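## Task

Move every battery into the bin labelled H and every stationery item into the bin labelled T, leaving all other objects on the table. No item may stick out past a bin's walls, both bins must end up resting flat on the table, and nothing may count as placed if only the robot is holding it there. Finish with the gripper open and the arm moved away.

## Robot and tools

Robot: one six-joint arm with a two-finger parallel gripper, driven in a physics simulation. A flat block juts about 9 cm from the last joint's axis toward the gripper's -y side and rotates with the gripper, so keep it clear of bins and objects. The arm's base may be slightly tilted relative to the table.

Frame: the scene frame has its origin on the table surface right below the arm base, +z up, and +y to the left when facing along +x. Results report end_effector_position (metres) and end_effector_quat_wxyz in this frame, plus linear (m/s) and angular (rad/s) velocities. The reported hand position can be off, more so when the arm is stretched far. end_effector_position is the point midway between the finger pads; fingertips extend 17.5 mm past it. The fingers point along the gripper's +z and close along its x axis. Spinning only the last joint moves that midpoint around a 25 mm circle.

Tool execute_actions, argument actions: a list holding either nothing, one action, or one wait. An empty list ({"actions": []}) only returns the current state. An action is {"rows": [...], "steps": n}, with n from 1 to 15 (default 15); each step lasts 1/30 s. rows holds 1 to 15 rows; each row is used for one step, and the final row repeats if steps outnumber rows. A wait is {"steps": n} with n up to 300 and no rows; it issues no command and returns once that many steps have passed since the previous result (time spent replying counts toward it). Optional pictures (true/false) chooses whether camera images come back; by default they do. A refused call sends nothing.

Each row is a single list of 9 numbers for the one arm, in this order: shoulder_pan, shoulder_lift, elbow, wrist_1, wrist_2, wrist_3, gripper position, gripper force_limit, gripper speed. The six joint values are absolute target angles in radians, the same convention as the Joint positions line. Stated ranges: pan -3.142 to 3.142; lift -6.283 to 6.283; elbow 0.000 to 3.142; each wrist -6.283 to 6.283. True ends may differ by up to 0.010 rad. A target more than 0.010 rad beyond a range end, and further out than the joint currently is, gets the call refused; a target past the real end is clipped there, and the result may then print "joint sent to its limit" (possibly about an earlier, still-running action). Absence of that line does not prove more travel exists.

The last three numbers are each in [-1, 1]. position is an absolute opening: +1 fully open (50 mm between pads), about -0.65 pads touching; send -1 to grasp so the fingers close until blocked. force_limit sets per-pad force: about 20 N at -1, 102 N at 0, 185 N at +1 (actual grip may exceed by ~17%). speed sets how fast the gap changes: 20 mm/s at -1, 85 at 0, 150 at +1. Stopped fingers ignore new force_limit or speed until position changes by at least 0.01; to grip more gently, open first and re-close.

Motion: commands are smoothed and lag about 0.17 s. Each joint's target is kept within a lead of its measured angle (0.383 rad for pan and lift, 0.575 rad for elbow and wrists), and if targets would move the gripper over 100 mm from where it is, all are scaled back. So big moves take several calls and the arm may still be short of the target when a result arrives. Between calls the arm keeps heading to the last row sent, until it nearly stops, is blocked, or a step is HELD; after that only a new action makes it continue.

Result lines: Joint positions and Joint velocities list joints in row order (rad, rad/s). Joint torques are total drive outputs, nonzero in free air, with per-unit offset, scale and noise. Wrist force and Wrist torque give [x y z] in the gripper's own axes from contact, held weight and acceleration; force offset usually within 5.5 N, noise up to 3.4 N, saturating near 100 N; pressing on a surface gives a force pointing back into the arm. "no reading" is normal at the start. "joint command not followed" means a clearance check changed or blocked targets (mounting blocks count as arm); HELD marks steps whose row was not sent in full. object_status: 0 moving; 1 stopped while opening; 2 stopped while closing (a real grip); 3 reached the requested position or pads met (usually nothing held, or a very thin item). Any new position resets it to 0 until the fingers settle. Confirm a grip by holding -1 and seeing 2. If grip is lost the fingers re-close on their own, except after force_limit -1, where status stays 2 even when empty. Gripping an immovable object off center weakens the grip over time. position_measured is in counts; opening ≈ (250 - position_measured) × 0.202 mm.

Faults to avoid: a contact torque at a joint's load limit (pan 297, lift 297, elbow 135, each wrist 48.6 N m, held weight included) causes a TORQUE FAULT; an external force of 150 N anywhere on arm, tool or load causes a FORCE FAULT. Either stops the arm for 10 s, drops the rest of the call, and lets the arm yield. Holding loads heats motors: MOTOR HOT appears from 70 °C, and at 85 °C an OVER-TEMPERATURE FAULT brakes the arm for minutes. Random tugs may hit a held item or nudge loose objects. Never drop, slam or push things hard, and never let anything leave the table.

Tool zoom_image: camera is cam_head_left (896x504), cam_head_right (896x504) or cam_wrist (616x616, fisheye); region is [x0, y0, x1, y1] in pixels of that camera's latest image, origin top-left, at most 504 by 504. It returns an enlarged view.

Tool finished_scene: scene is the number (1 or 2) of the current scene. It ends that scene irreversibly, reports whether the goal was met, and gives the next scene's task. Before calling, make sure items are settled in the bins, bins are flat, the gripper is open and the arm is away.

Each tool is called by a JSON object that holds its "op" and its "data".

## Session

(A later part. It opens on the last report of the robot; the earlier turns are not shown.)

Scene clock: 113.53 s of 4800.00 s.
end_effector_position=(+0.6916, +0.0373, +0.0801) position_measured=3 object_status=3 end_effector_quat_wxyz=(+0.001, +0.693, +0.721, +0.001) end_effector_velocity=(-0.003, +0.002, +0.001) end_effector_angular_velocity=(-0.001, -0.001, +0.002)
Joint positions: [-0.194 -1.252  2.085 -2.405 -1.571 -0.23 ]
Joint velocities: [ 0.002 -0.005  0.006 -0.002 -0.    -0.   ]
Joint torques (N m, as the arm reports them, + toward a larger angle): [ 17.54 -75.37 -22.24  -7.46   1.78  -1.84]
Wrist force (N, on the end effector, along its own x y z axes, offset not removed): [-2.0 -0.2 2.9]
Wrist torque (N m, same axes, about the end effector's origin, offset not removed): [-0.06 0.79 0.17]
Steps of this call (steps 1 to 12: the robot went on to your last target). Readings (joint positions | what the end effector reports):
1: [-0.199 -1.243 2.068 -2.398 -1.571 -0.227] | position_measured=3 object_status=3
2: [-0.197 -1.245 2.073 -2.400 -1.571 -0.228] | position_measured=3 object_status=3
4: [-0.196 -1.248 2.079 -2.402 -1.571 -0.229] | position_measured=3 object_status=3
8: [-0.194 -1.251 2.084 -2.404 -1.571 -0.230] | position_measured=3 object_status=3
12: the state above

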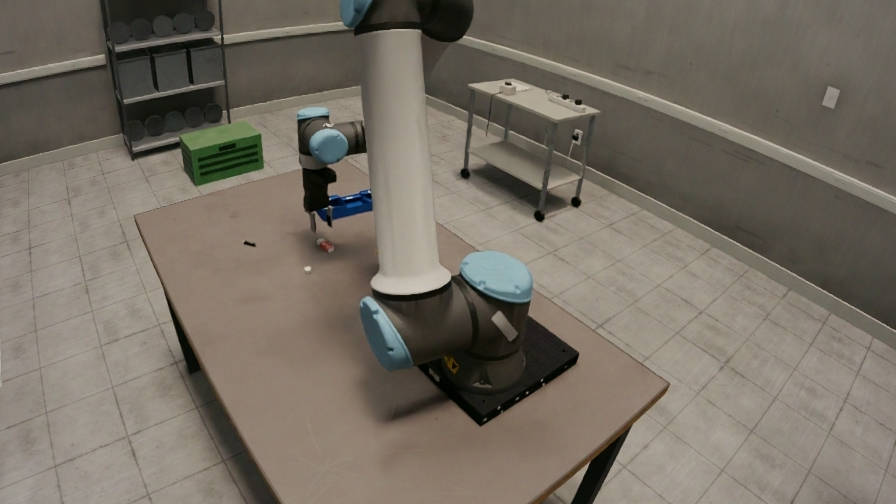

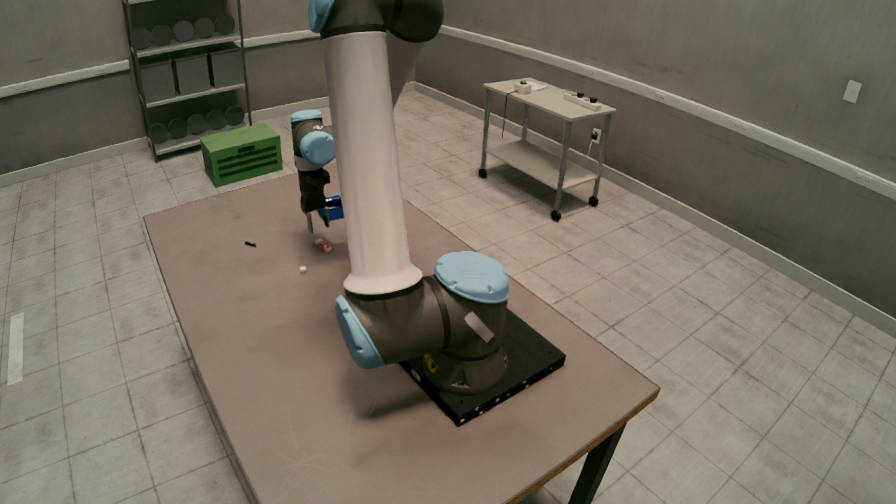

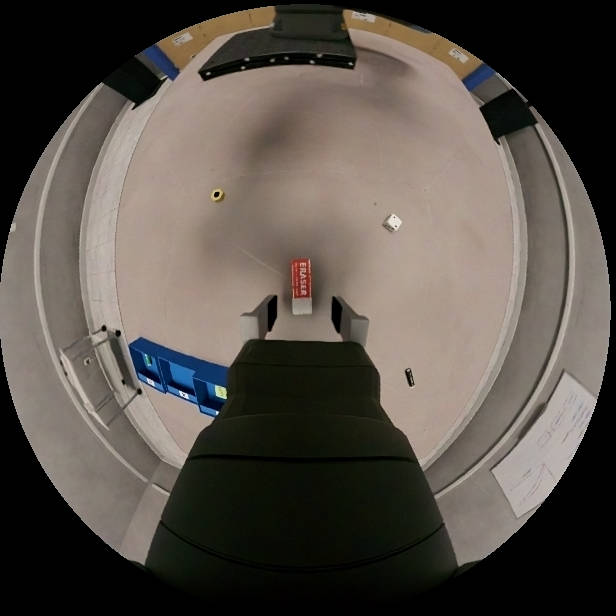

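{"op": "execute_actions", "data": {"actions": [{"rows":[[-0.2015,-1.1817,2.1302,-2.5195,-1.571,-0.262,0.7,-0.5,0]]}], "pictures": false}}

{"op": "execute_actions", "data": {"actions": [{"rows":[[-0.2015,-1.1817,2.1302,-2.5195,-1.571,-0.262,-1,-0.5,-0.3]]}], "pictures": false}}

{"op": "execute_actions", "data": {"actions": [{"rows":[[-0.2015,-1.2,2.125,-2.496,-1.571,-0.262,-1,-0.5,-0.3],[-0.2015,-1.24,2.11,-2.441,-1.571,-0.262,-1,-0.5,-0.3],[-0.2015,-1.29,2.09,-2.371,-1.571,0.0,-1,-0.5,-0.3]],"steps":10}], "pictures": false}}

{"op": "execute_actions", "data": {"actions": [{"rows":[[-0.3316,-1.0806,1.8139,-2.3043,-1.571,1.372,-1,-0.5,-0.3]]}], "pictures": false}}

{"op": "execute_actions", "data": {"actions": [{"steps":24}]}}

{"op": "zoom_image", "data": {"camera": "cam_wrist", "region": [180,220,430,360]}}

Scene clock: 121.30 s of 4800.00 s.
end_effector_position=(+0.6817, +0.0336, +0.0251) position_measured=48 object_status=3 end_effector_quat_wxyz=(+0.001, +0.685, +0.729, +0.001) end_effector_velocity=(-0.002, -0.001, -0.010) end_effector_angular_velocity=(-0.000, -0.002, +0.005)
Joint positions: [-0.201 -1.183  2.129 -2.517 -1.571 -0.261]
Joint velocities: [-0.001  0.013  0.008 -0.024  0.    -0.006]
Joint torques (N m, as the arm reports them, + toward a larger angle): [-20.   -42.62 -19.36  -7.42   0.56  -1.66]
Wrist force (N, on the end effector, along its own x y z axes, offset not removed): [-1.2 -2.0 2.6]
Wrist torque (N m, same axes, about the end effector's origin, offset not removed): [-0.23 0.52 0.13]
Steps of this call (steps 1 to 30: the robot went on to your last target; steps 31 to 100: nothing new was sent; then 3.93 s passed at rest; steps 101 to 115: all 15 steps of this action). Readings (joint positions | what the end effector reports):
101: [-0.194 -1.252 2.086 -2.405 -1.571 -0.230] | position_measured=5 object_status=0
102: [-0.194 -1.249 2.089 -2.409 -1.571 -0.233] | position_measured=19 object_status=0
104: [-0.197 -1.223 2.106 -2.446 -1.571 -0.245] | position_measured=46 object_status=0
108: [-0.200 -1.194 2.123 -2.498 -1.571 -0.257] | position_measured=48 object_status=0
115: the state above

Scene clock: 121.80 s of 4800.00 s.
end_effector_position=(+0.6815, +0.0335, +0.0240) position_measured=145 object_status=0 end_effector_quat_wxyz=(+0.001, +0.685, +0.729, +0.001) end_effector_velocity=(+0.000, +0.000, -0.000) end_effector_angular_velocity=(-0.000, -0.001, -0.000)
Joint positions: [-0.201 -1.182  2.13  -2.519 -1.571 -0.262]
Joint velocities: [ 0.     0.    -0.    -0.001  0.     0.   ]
Joint torques (N m, as the arm reports them, + toward a larger angle): [-19.62 -41.58 -17.31  -7.34   0.5   -1.68]
Wrist force (N, on the end effector, along its own x y z axes, offset not removed): [-0.4 -3.9 -1.1]
Wrist torque (N m, same axes, about the end effector's origin, offset not removed): [-0.38 0.43 0.10]
Steps of this call (steps 1 to 15: all 15 steps of this action). Readings (joint positions | what the end effector reports):
1: [-0.201 -1.183 2.130 -2.518 -1.571 -0.262] | position_measured=49 object_status=0
2: [-0.201 -1.183 2.130 -2.518 -1.571 -0.262] | position_measured=60 object_status=0
4: [-0.201 -1.182 2.130 -2.519 -1.571 -0.262] | position_measured=82 object_status=0
8: [-0.201 -1.182 2.130 -2.519 -1.571 -0.262] | position_measured=125 object_status=0
15: the state above

Scene clock: 122.13 s of 4800.00 s.
end_effector_position=(+0.6845, +0.0378, +0.0894) position_measured=145 object_status=2 end_effector_quat_wxyz=(+0.002, +0.753, +0.658, +0.002) end_effector_velocity=(-0.003, +0.016, +0.098) end_effector_angular_velocity=(+0.005, +0.009, -0.579)
Joint positions: [-0.202 -1.275  2.096 -2.393 -1.571 -0.064]
Joint velocities: [ 0.    -0.139 -0.05   0.198  0.001  0.579]
Joint torques (N m, as the arm reports them, + toward a larger angle): [-14.85 -66.41 -41.88  -3.64   0.4   -0.99]
Wrist force (N, on the end effector, along its own x y z axes, offset not removed): [-0.3 -1.9 3.2]
Wrist torque (N m, same axes, about the end effector's origin, offset not removed): [-0.25 0.34 -0.05]
Steps of this call (steps 1 to 10: all 10 steps of this action). Readings (joint positions | what the end effector reports):
1: [-0.201 -1.182 2.130 -2.519 -1.571 -0.262] | position_measured=145 object_status=2
2: [-0.202 -1.183 2.130 -2.517 -1.571 -0.262] | position_measured=145 object_status=2
4: [-0.202 -1.203 2.123 -2.492 -1.571 -0.258] | position_measured=145 object_status=2
8: [-0.202 -1.262 2.100 -2.411 -1.571 -0.118] | position_measured=145 object_status=2
10: the state above

Scene clock: 122.63 s of 4800.00 s.
end_effector_position=(+0.8272, -0.0724, +0.0811) position_measured=145 object_status=2 end_effector_quat_wxyz=(+0.000, +0.981, +0.196, +0.001) end_effector_velocity=(+0.132, -0.056, -0.009) end_effector_angular_velocity=(+0.005, -0.007, -2.674)
Joint positions: [-0.324 -1.093  1.831 -2.309 -1.571  0.855]
Joint velocities: [-0.067  0.11  -0.158  0.041  0.     2.606]
Joint torques (N m, as the arm reports them, + toward a larger angle): [-10.37 -63.22 -44.81  -3.53  -0.25   7.13]
Wrist force (N, on the end effector, along its own x y z axes, offset not removed): [-1.6 2.8 6.3]
Wrist torque (N m, same axes, about the end effector's origin, offset not removed): [0.56 0.66 0.23]
Steps of this call (steps 1 to 15: all 15 steps of this action). Readings (joint positions | what the end effector reports):
1: [-0.202 -1.279 2.094 -2.387 -1.571 -0.047] | position_measured=145 object_status=2
2: [-0.205 -1.278 2.089 -2.381 -1.571 -0.031] | position_measured=145 object_status=2
4: [-0.230 -1.244 2.045 -2.365 -1.571 0.039] | position_measured=145 object_status=2
8: [-0.276 -1.170 1.942 -2.337 -1.571 0.273] | position_measured=145 object_status=2
15: the state above

Scene clock: 123.43 s of 4800.00 s.
end_effector_position=(+0.8477, -0.0798, +0.0800) position_measured=145 object_status=2 end_effector_quat_wxyz=(-0.000, +0.998, -0.065, +0.002) end_effector_velocity=(+0.001, -0.000, +0.002) end_effector_angular_velocity=(-0.000, -0.002, -0.003)
Joint positions: [-0.332 -1.081  1.814 -2.304 -1.571  1.372]
Joint velocities: [ 0.    -0.001 -0.001  0.     0.     0.004]
Joint torques (N m, as the arm reports them, + toward a larger angle): [-18.51 -57.46 -47.79  -3.56  -1.34   1.86]
Wrist force (N, on the end effector, along its own x y z axes, offset not removed): [-2.4 -1.9 0.7]
Wrist torque (N m, same axes, about the end effector's origin, offset not removed): [-0.32 0.71 0.12]
Steps of this call (steps 1 to 24: the robot went on to your last target). Readings (joint positions | what the end effector reports):
1: [-0.326 -1.090 1.827 -2.308 -1.571 0.943] | position_measured=145 object_status=2
2: [-0.328 -1.087 1.823 -2.307 -1.571 1.029] | position_measured=145 object_status=2
4: [-0.329 -1.084 1.819 -2.306 -1.571 1.177] | position_measured=145 object_status=2
8: [-0.331 -1.082 1.815 -2.305 -1.571 1.314] | position_measured=145 object_status=2
24: the state above

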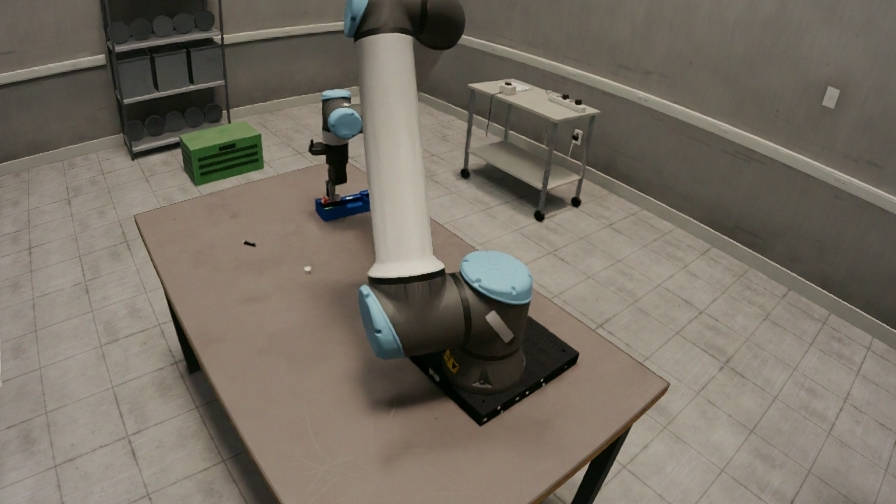

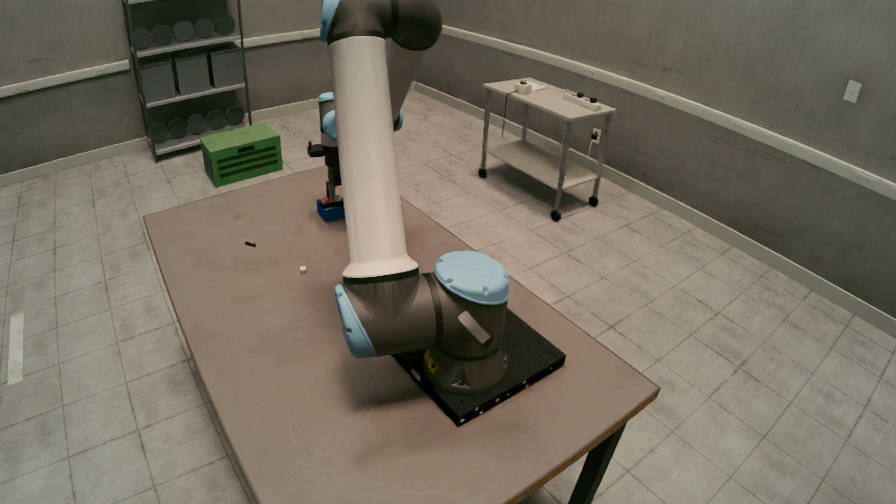

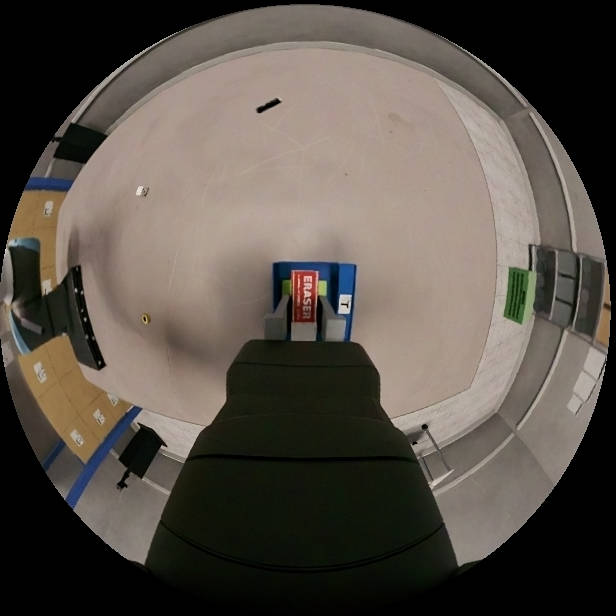

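Region (180, 220, 430, 360) of cam_wrist's 616x616 image, scaled by 2.016, with more detail than that image has; it fills the top 282 rows of this view, and the rest is white.

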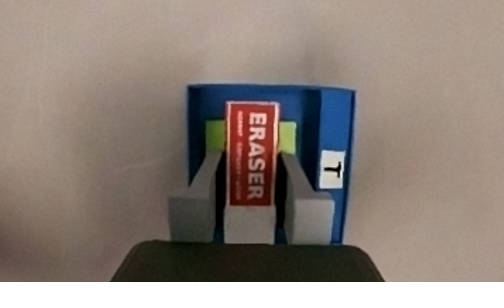

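{"op": "execute_actions", "data": {"actions": [{"rows":[[-0.335,-1.07,1.818,-2.319,-1.571,1.372,-1,-0.5,-0.3],[-0.335,-1.06,1.8215,-2.3325,-1.571,1.372,-1,-0.5,-0.3],[-0.335,-1.048,1.8255,-2.3485,-1.571,1.372,-1,-0.5,-0.3],[-0.335,-1.0364,1.8296,-2.3642,-1.571,1.372,-1,-0.5,-0.3]]}]}}

Scene clock: 128.20 s of 4800.00 s.
end_effector_position=(+0.8475, -0.0826, +0.0432) position_measured=145 object_status=2 end_effector_quat_wxyz=(-0.000, +0.998, -0.067, +0.002) end_effector_velocity=(-0.001, -0.001, -0.010) end_effector_angular_velocity=(-0.001, -0.001, -0.000)
Joint positions: [-0.335 -1.038  1.829 -2.362 -1.571  1.372]
Joint velocities: [-0.001  0.012  0.005 -0.018 -0.    -0.001]
Joint torques (N m, as the arm reports them, + toward a larger angle): [-18.63 -57.99 -24.14  -7.8   -2.3    2.16]
Wrist force (N, on the end effector, along its own x y z axes, offset not removed): [-0.8 -4.3 5.3]
Wrist torque (N m, same axes, about the end effector's origin, offset not removed): [-0.66 0.49 0.16]
Steps of this call (steps 1 to 15: the robot went on to your last target; steps 16 to 90: nothing new was sent; then 1.27 s passed at rest; steps 91 to 105: all 15 steps of this action). Readings (joint positions | what the end effector reports):
91: [-0.332 -1.081 1.814 -2.304 -1.571 1.372] | position_measured=145 object_status=2
92: [-0.332 -1.080 1.814 -2.306 -1.571 1.372] | position_measured=145 object_status=2
94: [-0.333 -1.072 1.817 -2.316 -1.571 1.372] | position_measured=145 object_status=2
98: [-0.334 -1.048 1.825 -2.348 -1.571 1.372] | position_measured=145 object_status=2
105: the state above

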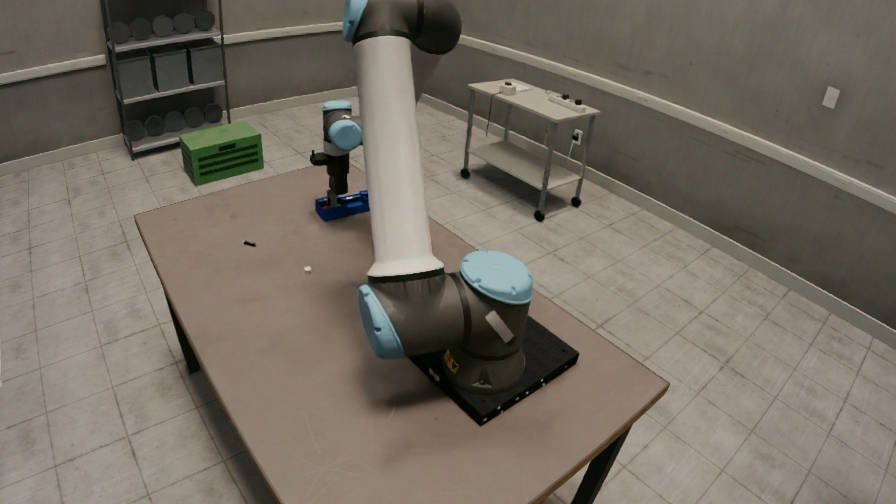

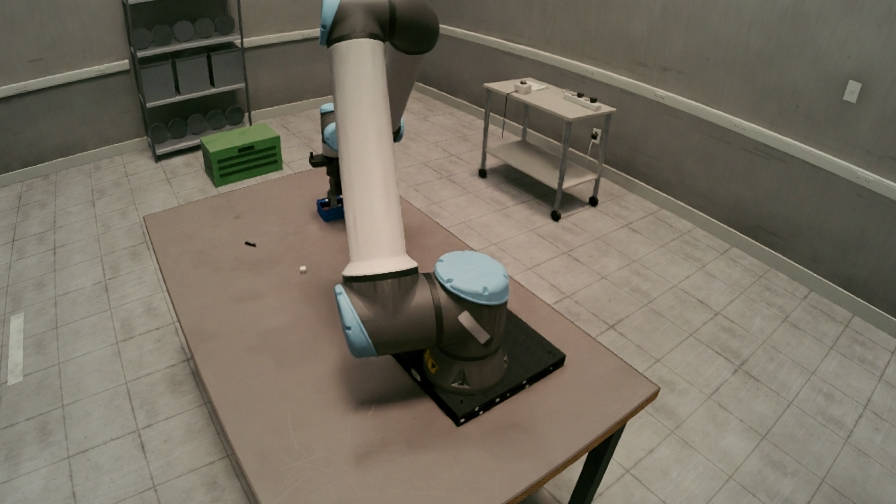

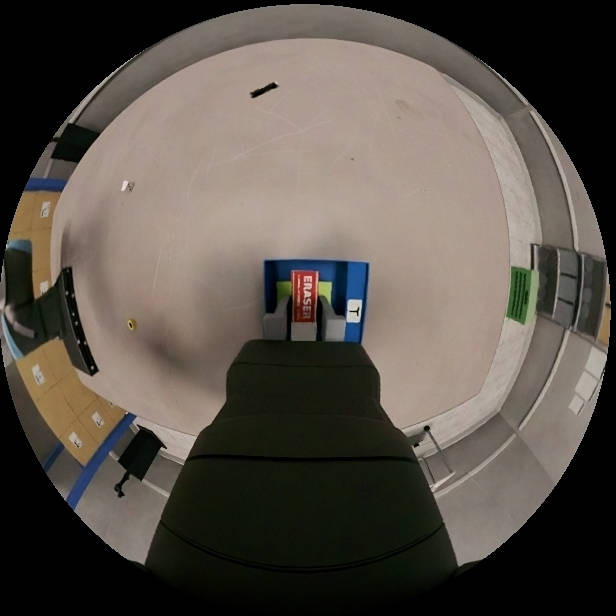

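{"op": "execute_actions", "data": {"actions": [{"rows":[[-0.335,-1.0364,1.8296,-2.3642,-1.571,1.372,0.3,-0.5,-0.5]],"steps":9}], "pictures": false}}

{"op": "execute_actions", "data": {"actions": [{"rows":[[-0.335,-1.098,1.807,-2.28,-1.571,1.372,0.3,-0.5,-0.5]],"steps":10}], "pictures": false}}

{"op": "execute_actions", "data": {"actions": [{"rows":[[0.0748,-1.0373,1.7404,-2.2741,-1.571,-0.445,1,-0.5,0]]}], "pictures": false}}

{"op": "execute_actions", "data": {"actions": [{"steps":35}]}}

Scene clock: 136.03 s of 4800.00 s.
end_effector_position=(+0.8475, -0.0827, +0.0420) position_measured=107 object_status=0 end_effector_quat_wxyz=(-0.000, +0.998, -0.067, +0.002) end_effector_velocity=(+0.001, -0.000, +0.000) end_effector_angular_velocity=(+0.000, -0.001, +0.001)
Joint positions: [-0.335 -1.036  1.83  -2.364 -1.571  1.372]
Joint velocities: [-0.     0.    -0.001 -0.     0.    -0.001]
Joint torques (N m, as the arm reports them, + toward a larger angle): [-18.64 -59.21 -23.41  -7.53  -1.21   2.17]
Wrist force (N, on the end effector, along its own x y z axes, offset not removed): [-3.2 0.5 5.4]
Wrist torque (N m, same axes, about the end effector's origin, offset not removed): [0.19 0.94 0.18]
Steps of this call (steps 1 to 15: the robot went on to your last target; steps 16 to 90: nothing new was sent; then 4.53 s passed at rest; steps 91 to 99: all 9 steps of this action). Readings (joint positions | what the end effector reports):
91: [-0.335 -1.036 1.830 -2.364 -1.571 1.372] | position_measured=143 object_status=0
92: [-0.335 -1.036 1.830 -2.364 -1.571 1.372] | position_measured=135 object_status=0
94: [-0.335 -1.036 1.830 -2.364 -1.571 1.372] | position_measured=117 object_status=0
98: [-0.335 -1.036 1.830 -2.364 -1.571 1.372] | position_measured=107 object_status=0
99: the state above

Scene clock: 136.37 s of 4800.00 s.
end_effector_position=(+0.8474, -0.0827, +0.0903) position_measured=107 object_status=3 end_effector_quat_wxyz=(+0.000, +0.998, -0.067, +0.002) end_effector_velocity=(-0.003, +0.001, +0.046) end_effector_angular_velocity=(-0.000, +0.003, -0.001)
Joint positions: [-0.335 -1.092  1.809 -2.288 -1.571  1.372]
Joint velocities: [-0.    -0.053 -0.019  0.074 -0.001  0.001]
Joint torques (N m, as the arm reports them, + toward a larger angle): [-14.06 -86.63 -45.62  -3.23  -1.18   2.12]
Wrist force (N, on the end effector, along its own x y z axes, offset not removed): [-2.3 0.2 4.0]
Wrist torque (N m, same axes, about the end effector's origin, offset not removed): [0.13 0.86 0.09]
Steps of this call (steps 1 to 10: all 10 steps of this action). Readings (joint positions | what the end effector reports):
1: [-0.335 -1.036 1.830 -2.364 -1.571 1.372] | position_measured=107 object_status=0
2: [-0.335 -1.040 1.828 -2.360 -1.571 1.372] | position_measured=107 object_status=0
4: [-0.335 -1.062 1.820 -2.331 -1.571 1.372] | position_measured=107 object_status=3
8: [-0.335 -1.087 1.811 -2.295 -1.571 1.372] | position_measured=107 object_status=3
10: the state above

Scene clock: 136.87 s of 4800.00 s.
end_effector_position=(+0.8509, +0.1425, +0.0840) position_measured=3 object_status=3 end_effector_quat_wxyz=(+0.001, +0.950, +0.314, +0.002) end_effector_velocity=(-0.075, +0.512, -0.019) end_effector_angular_velocity=(-0.008, +0.002, +2.400)
Joint positions: [-0.062 -1.055  1.761 -2.278 -1.571  0.873]
Joint velocities: [ 0.636  0.086 -0.102  0.018  0.    -1.764]
Joint torques (N m, as the arm reports them, + toward a larger angle): [ 29.21 -61.02 -48.42  -3.5    2.02  -8.8 ]
Wrist force (N, on the end effector, along its own x y z axes, offset not removed): [2.9 2.1 4.9]
Wrist torque (N m, same axes, about the end effector's origin, offset not removed): [0.47 -0.09 0.11]
Steps of this call (steps 1 to 15: all 15 steps of this action). Readings (joint positions | what the end effector reports):
1: [-0.335 -1.094 1.809 -2.286 -1.571 1.372] | position_measured=105 object_status=0
2: [-0.332 -1.093 1.806 -2.285 -1.571 1.368] | position_measured=91 object_status=0
4: [-0.293 -1.086 1.798 -2.284 -1.571 1.320] | position_measured=63 object_status=0
8: [-0.209 -1.075 1.785 -2.281 -1.571 1.189] | position_measured=8 object_status=0
15: the state above

Scene clock: 138.03 s of 4800.00 s.
end_effector_position=(+0.8297, +0.2280, +0.0800) position_measured=3 object_status=3 end_effector_quat_wxyz=(+0.001, +0.501, +0.866, +0.001) end_effector_velocity=(-0.000, -0.000, +0.000) end_effector_angular_velocity=(+0.000, +0.000, +0.002)
Joint positions: [ 0.075 -1.037  1.74  -2.274 -1.571 -0.445]
Joint velocities: [-0.    -0.001  0.     0.     0.    -0.002]
Joint torques (N m, as the arm reports them, + toward a larger angle): [ 18.92 -61.94 -48.63  -3.39   2.81  -1.7 ]
Wrist force (N, on the end effector, along its own x y z axes, offset not removed): [1.1 -4.0 6.3]
Wrist torque (N m, same axes, about the end effector's origin, offset not removed): [-0.52 0.22 -0.13]
Steps of this call (steps 1 to 35: the robot went on to your last target). Readings (joint positions | what the end effector reports):
1: [-0.041 -1.052 1.758 -2.277 -1.571 0.810] | position_measured=3 object_status=3
2: [-0.019 -1.049 1.754 -2.276 -1.571 0.740] | position_measured=3 object_status=3
4: [0.021 -1.044 1.748 -2.275 -1.571 0.582] | position_measured=3 object_status=3
8: [0.059 -1.039 1.743 -2.274 -1.571 0.233] | position_measured=3 object_status=3
35: the state above

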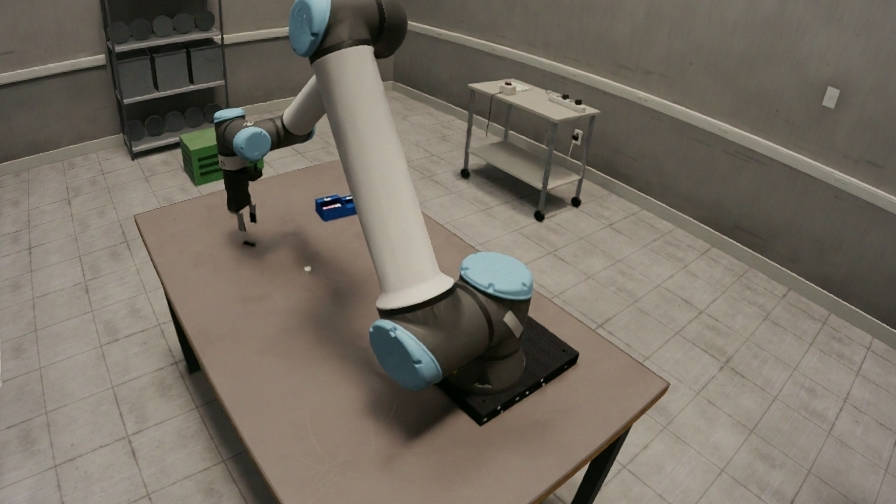

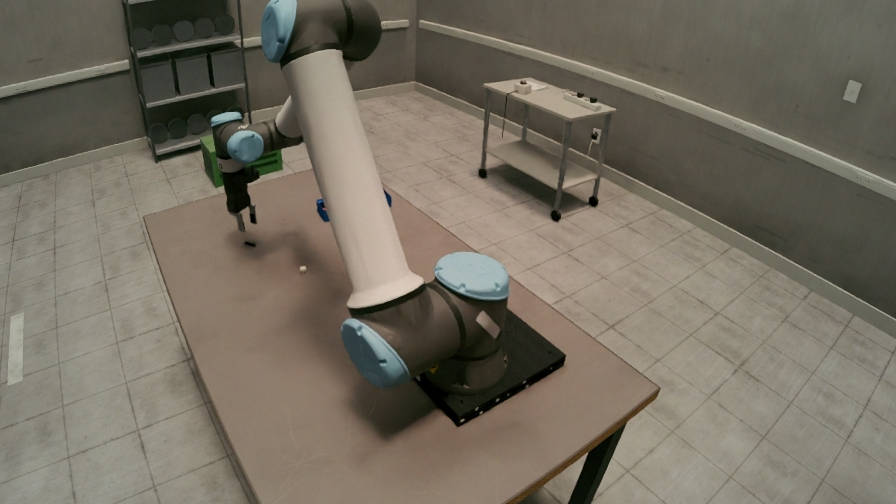

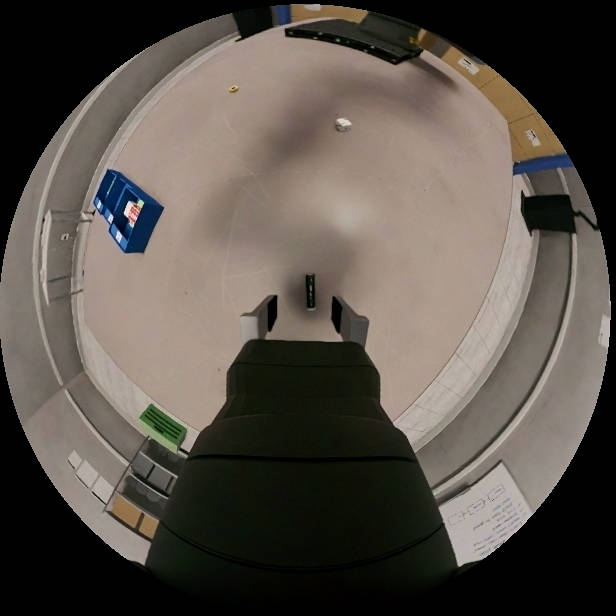

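{"op": "execute_actions", "data": {"actions": [{"rows":[[0.0823,-0.9784,1.7731,-2.3657,-1.571,-0.488,0.4,-0.5,0]]}], "pictures": false}}

{"op": "execute_actions", "data": {"actions": [{"rows":[[0.0823,-0.9784,1.7731,-2.3657,-1.571,-0.488,-1,-0.5,-0.3]]}]}}

Scene clock: 142.83 s of 4800.00 s.
end_effector_position=(+0.8238, +0.2328, +0.0235) position_measured=92 object_status=3 end_effector_quat_wxyz=(+0.001, +0.479, +0.878, +0.001) end_effector_velocity=(-0.001, +0.001, -0.010) end_effector_angular_velocity=(-0.000, -0.003, +0.010)
Joint positions: [ 0.082 -0.98   1.772 -2.364 -1.571 -0.487]
Joint velocities: [ 0.002  0.011  0.005 -0.019 -0.    -0.008]
Joint torques (N m, as the arm reports them, + toward a larger angle): [ 20.45 -62.22 -24.11  -7.2    2.34  -1.55]
Wrist force (N, on the end effector, along its own x y z axes, offset not removed): [-0.1 -2.4 4.5]
Wrist torque (N m, same axes, about the end effector's origin, offset not removed): [-0.35 0.47 0.19]
Steps of this call (steps 1 to 15: the robot went on to your last target; steps 16 to 90: nothing new was sent; then 1.30 s passed at rest; steps 91 to 105: all 15 steps of this action). Readings (joint positions | what the end effector reports):
91: [0.075 -1.037 1.740 -2.274 -1.571 -0.445] | position_measured=5 object_status=0
92: [0.076 -1.034 1.743 -2.278 -1.571 -0.448] | position_measured=19 object_status=0
94: [0.078 -1.012 1.755 -2.309 -1.571 -0.464] | position_measured=47 object_status=0
98: [0.081 -0.988 1.768 -2.349 -1.571 -0.481] | position_measured=92 object_status=0
105: the state above

Scene clock: 143.33 s of 4800.00 s.
end_effector_position=(+0.8236, +0.2329, +0.0224) position_measured=207 object_status=0 end_effector_quat_wxyz=(+0.002, +0.479, +0.878, +0.001) end_effector_velocity=(+0.001, -0.000, +0.001) end_effector_angular_velocity=(+0.001, -0.002, -0.001)
Joint positions: [ 0.082 -0.978  1.773 -2.366 -1.571 -0.488]
Joint velocities: [-0.001 -0.001 -0.    -0.     0.001 -0.   ]
Joint torques (N m, as the arm reports them, + toward a larger angle): [ 19.4  -61.06 -22.19  -7.37   1.96  -1.84]
Wrist force (N, on the end effector, along its own x y z axes, offset not removed): [-0.5 -2.2 -1.9]
Wrist torque (N m, same axes, about the end effector's origin, offset not removed): [-0.33 0.49 0.10]
Steps of this call (steps 1 to 15: all 15 steps of this action). Readings (joint positions | what the end effector reports):
1: [0.082 -0.979 1.773 -2.364 -1.571 -0.487] | position_measured=94 object_status=0
2: [0.082 -0.979 1.773 -2.365 -1.571 -0.488] | position_measured=105 object_status=0
4: [0.082 -0.979 1.773 -2.365 -1.571 -0.488] | position_measured=126 object_status=0
8: [0.082 -0.979 1.773 -2.366 -1.571 -0.488] | position_measured=169 object_status=0
15: the state above

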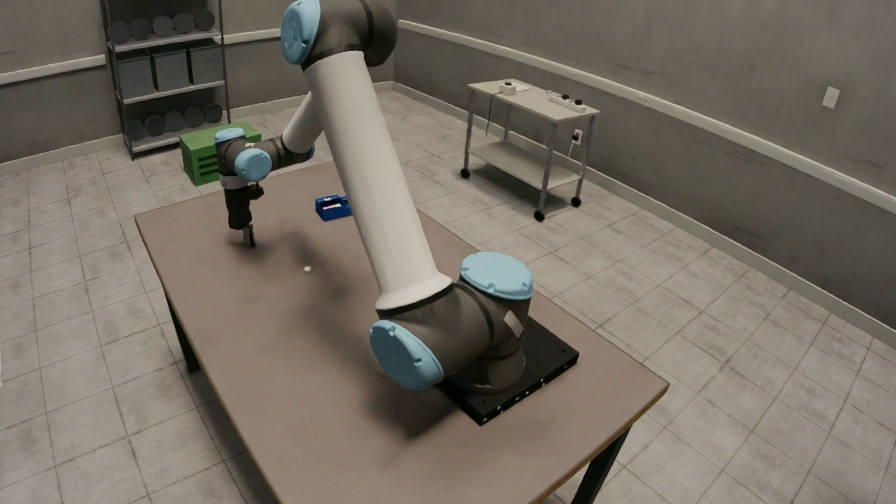

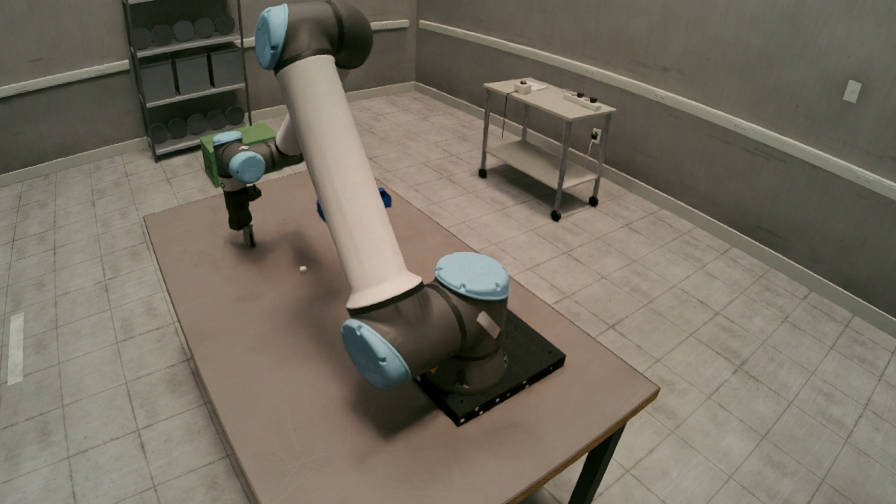

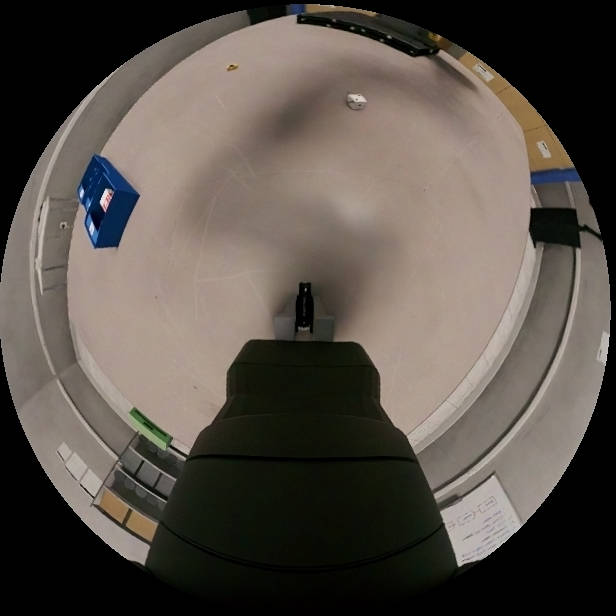

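{"op": "execute_actions", "data": {"actions": [{"rows":[[0.0823,-0.995,1.762,-2.338,-1.571,-0.488,-1,-0.5,-0.3],[0.0823,-1.02,1.745,-2.296,-1.571,-0.488,-1,-0.5,-0.3],[0.0823,-1.0456,1.7273,-2.2527,-1.571,-0.488,-1,-0.5,-0.3]],"steps":9}], "pictures": false}}

{"op": "execute_actions", "data": {"actions": [{"rows":[[-0.4715,-1.0456,1.7273,-2.2527,-1.571,-0.34,-1,-0.5,-0.3]]}], "pictures": false}}

{"op": "execute_actions", "data": {"actions": [{"steps":30}]}}

Scene clock: 150.90 s of 4800.00 s.
end_effector_position=(+0.8312, +0.2335, +0.0796) position_measured=207 object_status=2 end_effector_quat_wxyz=(+0.002, +0.479, +0.878, +0.001) end_effector_velocity=(+0.008, +0.001, +0.113) end_effector_angular_velocity=(+0.000, +0.006, -0.002)
Joint positions: [ 0.082 -1.034  1.735 -2.273 -1.571 -0.488]
Joint velocities: [-0.    -0.108 -0.074  0.188  0.001  0.002]
Joint torques (N m, as the arm reports them, + toward a larger angle): [ 19.27 -86.3  -45.    -3.91   0.07  -1.7 ]
Wrist force (N, on the end effector, along its own x y z axes, offset not removed): [0.7 -3.0 2.5]
Wrist torque (N m, same axes, about the end effector's origin, offset not removed): [-0.48 0.31 0.15]
Steps of this call (steps 1 to 15: the robot went on to your last target; steps 16 to 90: nothing new was sent; then 4.27 s passed at rest; steps 91 to 99: all 9 steps of this action). Readings (joint positions | what the end effector reports):
91: [0.082 -0.978 1.773 -2.366 -1.571 -0.488] | position_measured=207 object_status=2
92: [0.082 -0.980 1.772 -2.363 -1.571 -0.488] | position_measured=207 object_status=2
94: [0.082 -0.994 1.762 -2.340 -1.571 -0.488] | position_measured=207 object_status=2
98: [0.082 -1.030 1.738 -2.281 -1.571 -0.488] | position_measured=207 object_status=2
99: the state above

Scene clock: 151.40 s of 4800.00 s.
end_effector_position=(+0.8632, +0.0102, +0.0884) position_measured=207 object_status=2 end_effector_quat_wxyz=(+0.001, +0.623, +0.782, +0.001) end_effector_velocity=(+0.006, -0.513, +0.007) end_effector_angular_velocity=(+0.002, +0.000, -0.736)
Joint positions: [-0.182 -1.042  1.73  -2.259 -1.571 -0.405]
Joint velocities: [-0.597 -0.007 -0.005  0.012 -0.     0.138]
Joint torques (N m, as the arm reports them, + toward a larger angle): [-25.16 -96.1  -47.61  -2.98  -1.58   2.68]
Wrist force (N, on the end effector, along its own x y z axes, offset not removed): [1.8 -6.3 5.7]
Wrist torque (N m, same axes, about the end effector's origin, offset not removed): [-0.99 -0.02 0.03]
Steps of this call (steps 1 to 15: all 15 steps of this action). Readings (joint positions | what the end effector reports):
1: [0.082 -1.037 1.733 -2.268 -1.571 -0.488] | position_measured=207 object_status=2
2: [0.079 -1.038 1.732 -2.265 -1.571 -0.485] | position_measured=207 object_status=2
4: [0.041 -1.039 1.732 -2.264 -1.571 -0.468] | position_measured=207 object_status=2
8: [-0.041 -1.040 1.731 -2.262 -1.571 -0.440] | position_measured=207 object_status=2
15: the state above

Scene clock: 152.40 s of 4800.00 s.
end_effector_position=(+0.8306, -0.2350, +0.0919) position_measured=207 object_status=2 end_effector_quat_wxyz=(+0.001, +0.751, +0.660, +0.001) end_effector_velocity=(+0.000, -0.001, +0.000) end_effector_angular_velocity=(+0.001, -0.002, -0.003)
Joint positions: [-0.471 -1.046  1.727 -2.253 -1.571 -0.34 ]
Joint velocities: [-0.002  0.    -0.001 -0.     0.002  0.001]
Joint torques (N m, as the arm reports them, + toward a larger angle): [-18.65 -96.67 -49.36  -3.47  -1.07   2.3 ]
Wrist force (N, on the end effector, along its own x y z axes, offset not removed): [-2.4 -4.2 -0.2]
Wrist torque (N m, same axes, about the end effector's origin, offset not removed): [-0.71 0.88 0.20]
Steps of this call (steps 1 to 30: the robot went on to your last target). Readings (joint positions | what the end effector reports):
1: [-0.202 -1.042 1.729 -2.258 -1.571 -0.400] | position_measured=207 object_status=2
2: [-0.222 -1.043 1.729 -2.258 -1.571 -0.396] | position_measured=207 object_status=2
4: [-0.263 -1.043 1.729 -2.257 -1.571 -0.386] | position_measured=207 object_status=2
8: [-0.343 -1.044 1.728 -2.255 -1.571 -0.368] | position_measured=207 object_status=2
30: the state above

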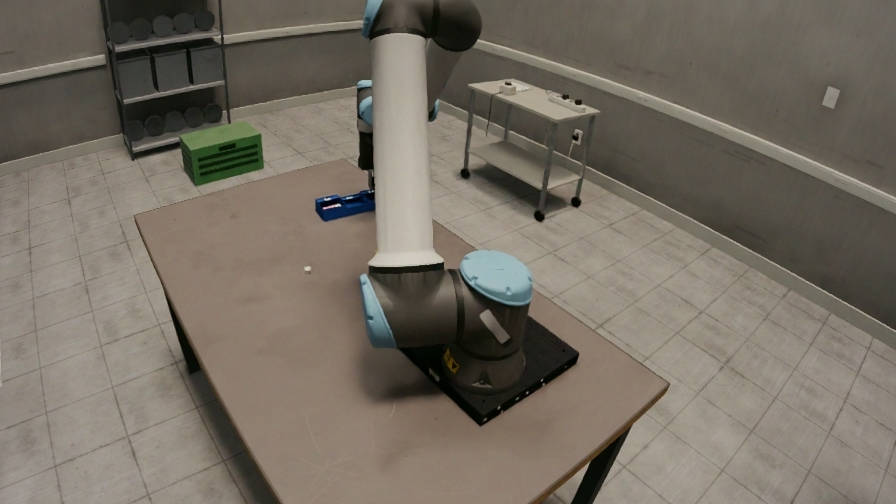

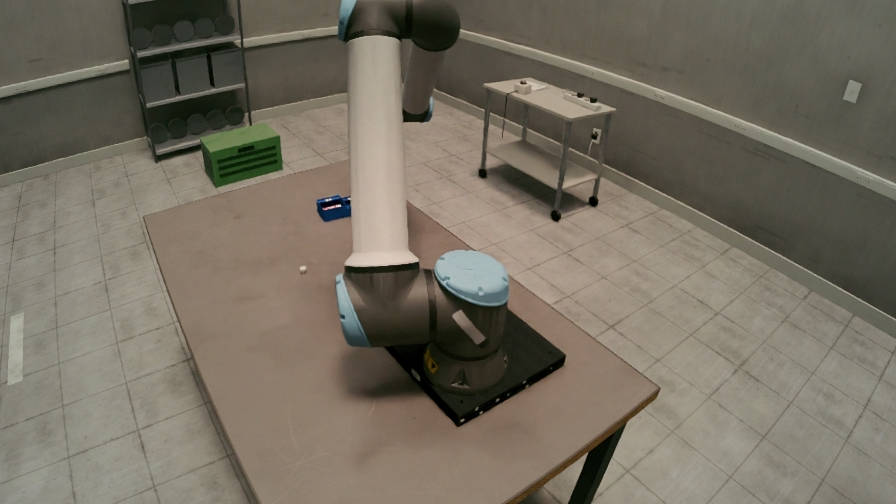

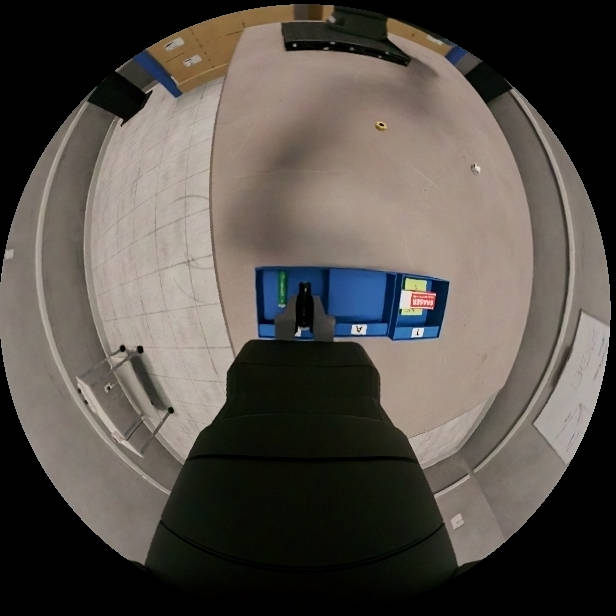

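{"op": "execute_actions", "data": {"actions": [{"rows":[[-0.474,-0.9761,1.7527,-2.3476,-1.571,-0.34,-1,-0.5,-0.3]]}], "pictures": false}}

{"op": "execute_actions", "data": {"actions": [{"rows":[[-0.474,-0.9761,1.7527,-2.3476,-1.571,-0.34,-0.15,-0.5,-0.6]],"steps":10}], "pictures": false}}

{"op": "execute_actions", "data": {"actions": [{"rows":[[-0.474,-1.0456,1.7273,-2.2527,-1.571,-0.34,-0.15,-0.5,-0.6]],"steps":9}], "pictures": false}}

{"op": "execute_actions", "data": {"actions": [{"rows":[[-0.44,-1.1,1.6,-2.071,-1.571,-0.34,1,-0.5,0]]}]}}

Scene clock: 160.47 s of 4800.00 s.
end_effector_position=(+0.8302, -0.2373, +0.0302) position_measured=207 object_status=2 end_effector_quat_wxyz=(+0.001, +0.752, +0.659, +0.001) end_effector_velocity=(-0.001, -0.000, -0.012) end_effector_angular_velocity=(-0.002, -0.002, +0.000)
Joint positions: [-0.474 -0.978  1.752 -2.346 -1.571 -0.34 ]
Joint velocities: [-0.     0.012  0.006 -0.021 -0.001 -0.001]
Joint torques (N m, as the arm reports them, + toward a larger angle): [-19.56 -65.12 -23.81  -7.99   2.47   2.2 ]
Wrist force (N, on the end effector, along its own x y z axes, offset not removed): [2.3 2.1 3.1]
Wrist torque (N m, same axes, about the end effector's origin, offset not removed): [0.50 -0.16 0.07]
Steps of this call (steps 1 to 15: the robot went on to your last target; steps 16 to 90: nothing new was sent; then 4.57 s passed at rest; steps 91 to 105: all 15 steps of this action). Readings (joint positions | what the end effector reports):
91: [-0.472 -1.046 1.727 -2.253 -1.571 -0.340] | position_measured=207 object_status=2
92: [-0.472 -1.042 1.729 -2.256 -1.571 -0.340] | position_measured=207 object_status=2
94: [-0.473 -1.017 1.739 -2.289 -1.571 -0.340] | position_measured=207 object_status=2
98: [-0.474 -0.988 1.748 -2.330 -1.571 -0.340] | position_measured=207 object_status=2
105: the state above

Scene clock: 160.80 s of 4800.00 s.
end_effector_position=(+0.8302, -0.2373, +0.0289) position_measured=175 object_status=0 end_effector_quat_wxyz=(+0.001, +0.752, +0.659, +0.001) end_effector_velocity=(-0.001, -0.000, -0.001) end_effector_angular_velocity=(-0.000, +0.002, +0.001)
Joint positions: [-0.474 -0.976  1.753 -2.348 -1.571 -0.34 ]
Joint velocities: [-0.     0.001  0.     0.001 -0.001 -0.001]
Joint torques (N m, as the arm reports them, + toward a larger angle): [-18.03 -65.02 -23.91  -7.55   2.45   2.09]
Wrist force (N, on the end effector, along its own x y z axes, offset not removed): [3.0 -0.6 6.4]
Wrist torque (N m, same axes, about the end effector's origin, offset not removed): [0.05 -0.30 0.02]
Steps of this call (steps 1 to 10: all 10 steps of this action). Readings (joint positions | what the end effector reports):
1: [-0.474 -0.977 1.752 -2.346 -1.571 -0.340] | position_measured=205 object_status=0
2: [-0.474 -0.977 1.752 -2.346 -1.571 -0.340] | position_measured=198 object_status=0
4: [-0.474 -0.977 1.753 -2.347 -1.571 -0.340] | position_measured=183 object_status=0
8: [-0.474 -0.976 1.753 -2.347 -1.571 -0.340] | position_measured=175 object_status=0
10: the state above

Scene clock: 161.10 s of 4800.00 s.
end_effector_position=(+0.8305, -0.2376, +0.0839) position_measured=175 object_status=3 end_effector_quat_wxyz=(+0.002, +0.752, +0.659, +0.001) end_effector_velocity=(-0.005, +0.003, +0.073) end_effector_angular_velocity=(+0.005, +0.008, -0.000)
Joint positions: [-0.474 -1.037  1.73  -2.266 -1.571 -0.34 ]
Joint velocities: [ 0.    -0.082 -0.028  0.118  0.001  0.   ]
Joint torques (N m, as the arm reports them, + toward a larger angle): [-15.08 -90.54 -47.41  -3.97   2.35   2.17]
Wrist force (N, on the end effector, along its own x y z axes, offset not removed): [-2.0 -1.3 1.8]
Wrist torque (N m, same axes, about the end effector's origin, offset not removed): [-0.06 0.82 0.19]
Steps of this call (steps 1 to 9: all 9 steps of this action). Readings (joint positions | what the end effector reports):
1: [-0.474 -0.976 1.753 -2.348 -1.571 -0.340] | position_measured=175 object_status=0
2: [-0.474 -0.979 1.751 -2.344 -1.571 -0.340] | position_measured=175 object_status=3
4: [-0.474 -1.005 1.741 -2.311 -1.571 -0.340] | position_measured=175 object_status=3
8: [-0.474 -1.033 1.732 -2.270 -1.571 -0.340] | position_measured=175 object_status=3
9: the state above

Scene clock: 161.60 s of 4800.00 s.
end_effector_position=(+0.8626, -0.2216, +0.1914) position_measured=3 object_status=0 end_effector_quat_wxyz=(+0.001, +0.741, +0.671, +0.001) end_effector_velocity=(+0.004, +0.004, +0.024) end_effector_angular_velocity=(+0.002, +0.004, +0.005)
Joint positions: [-0.441 -1.099  1.603 -2.076 -1.571 -0.34 ]
Joint velocities: [ 0.006 -0.013 -0.029  0.046 -0.     0.001]
Joint torques (N m, as the arm reports them, + toward a larger angle): [ 20.64 -95.58 -52.96  -3.33   1.65   2.15]
Wrist force (N, on the end effector, along its own x y z axes, offset not removed): [-1.8 -1.2 4.3]
Wrist torque (N m, same axes, about the end effector's origin, offset not removed): [-0.10 0.63 0.08]
Steps of this call (steps 1 to 15: all 15 steps of this action). Readings (joint positions | what the end effector reports):
1: [-0.474 -1.039 1.730 -2.262 -1.571 -0.340] | position_measured=173 object_status=0
2: [-0.472 -1.044 1.726 -2.256 -1.571 -0.340] | position_measured=159 object_status=0
4: [-0.461 -1.064 1.688 -2.207 -1.571 -0.340] | position_measured=131 object_status=0
8: [-0.446 -1.089 1.627 -2.114 -1.571 -0.340] | position_measured=75 object_status=0
15: the state above

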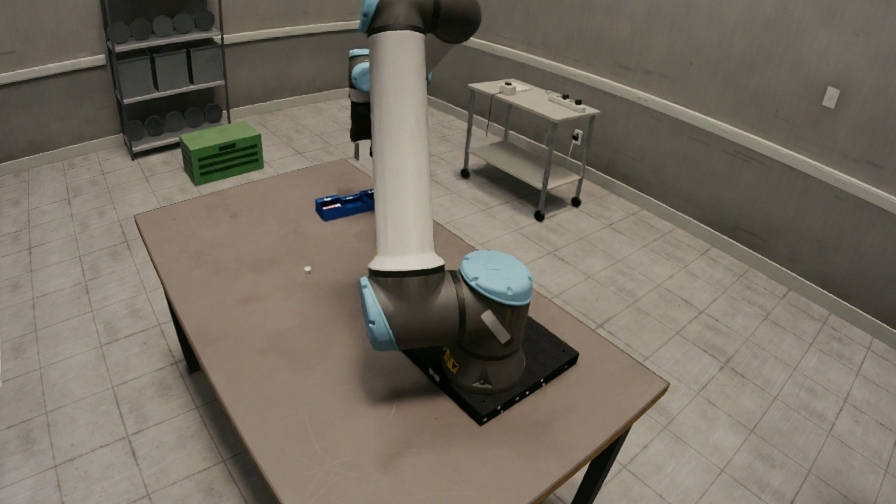

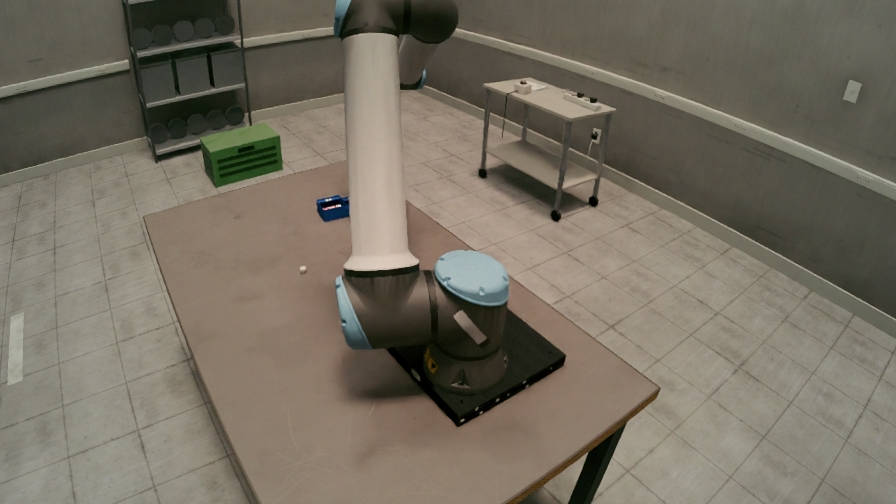

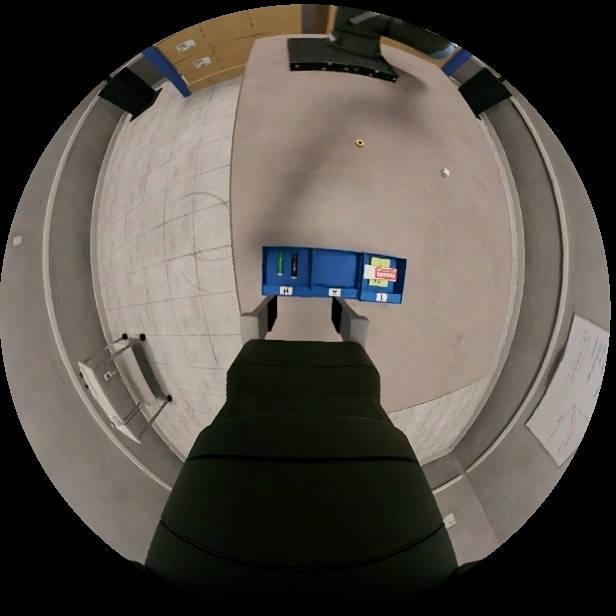

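{"op": "finished_scene", "data": {"scene": 1}}

The scene is finished: the task was done.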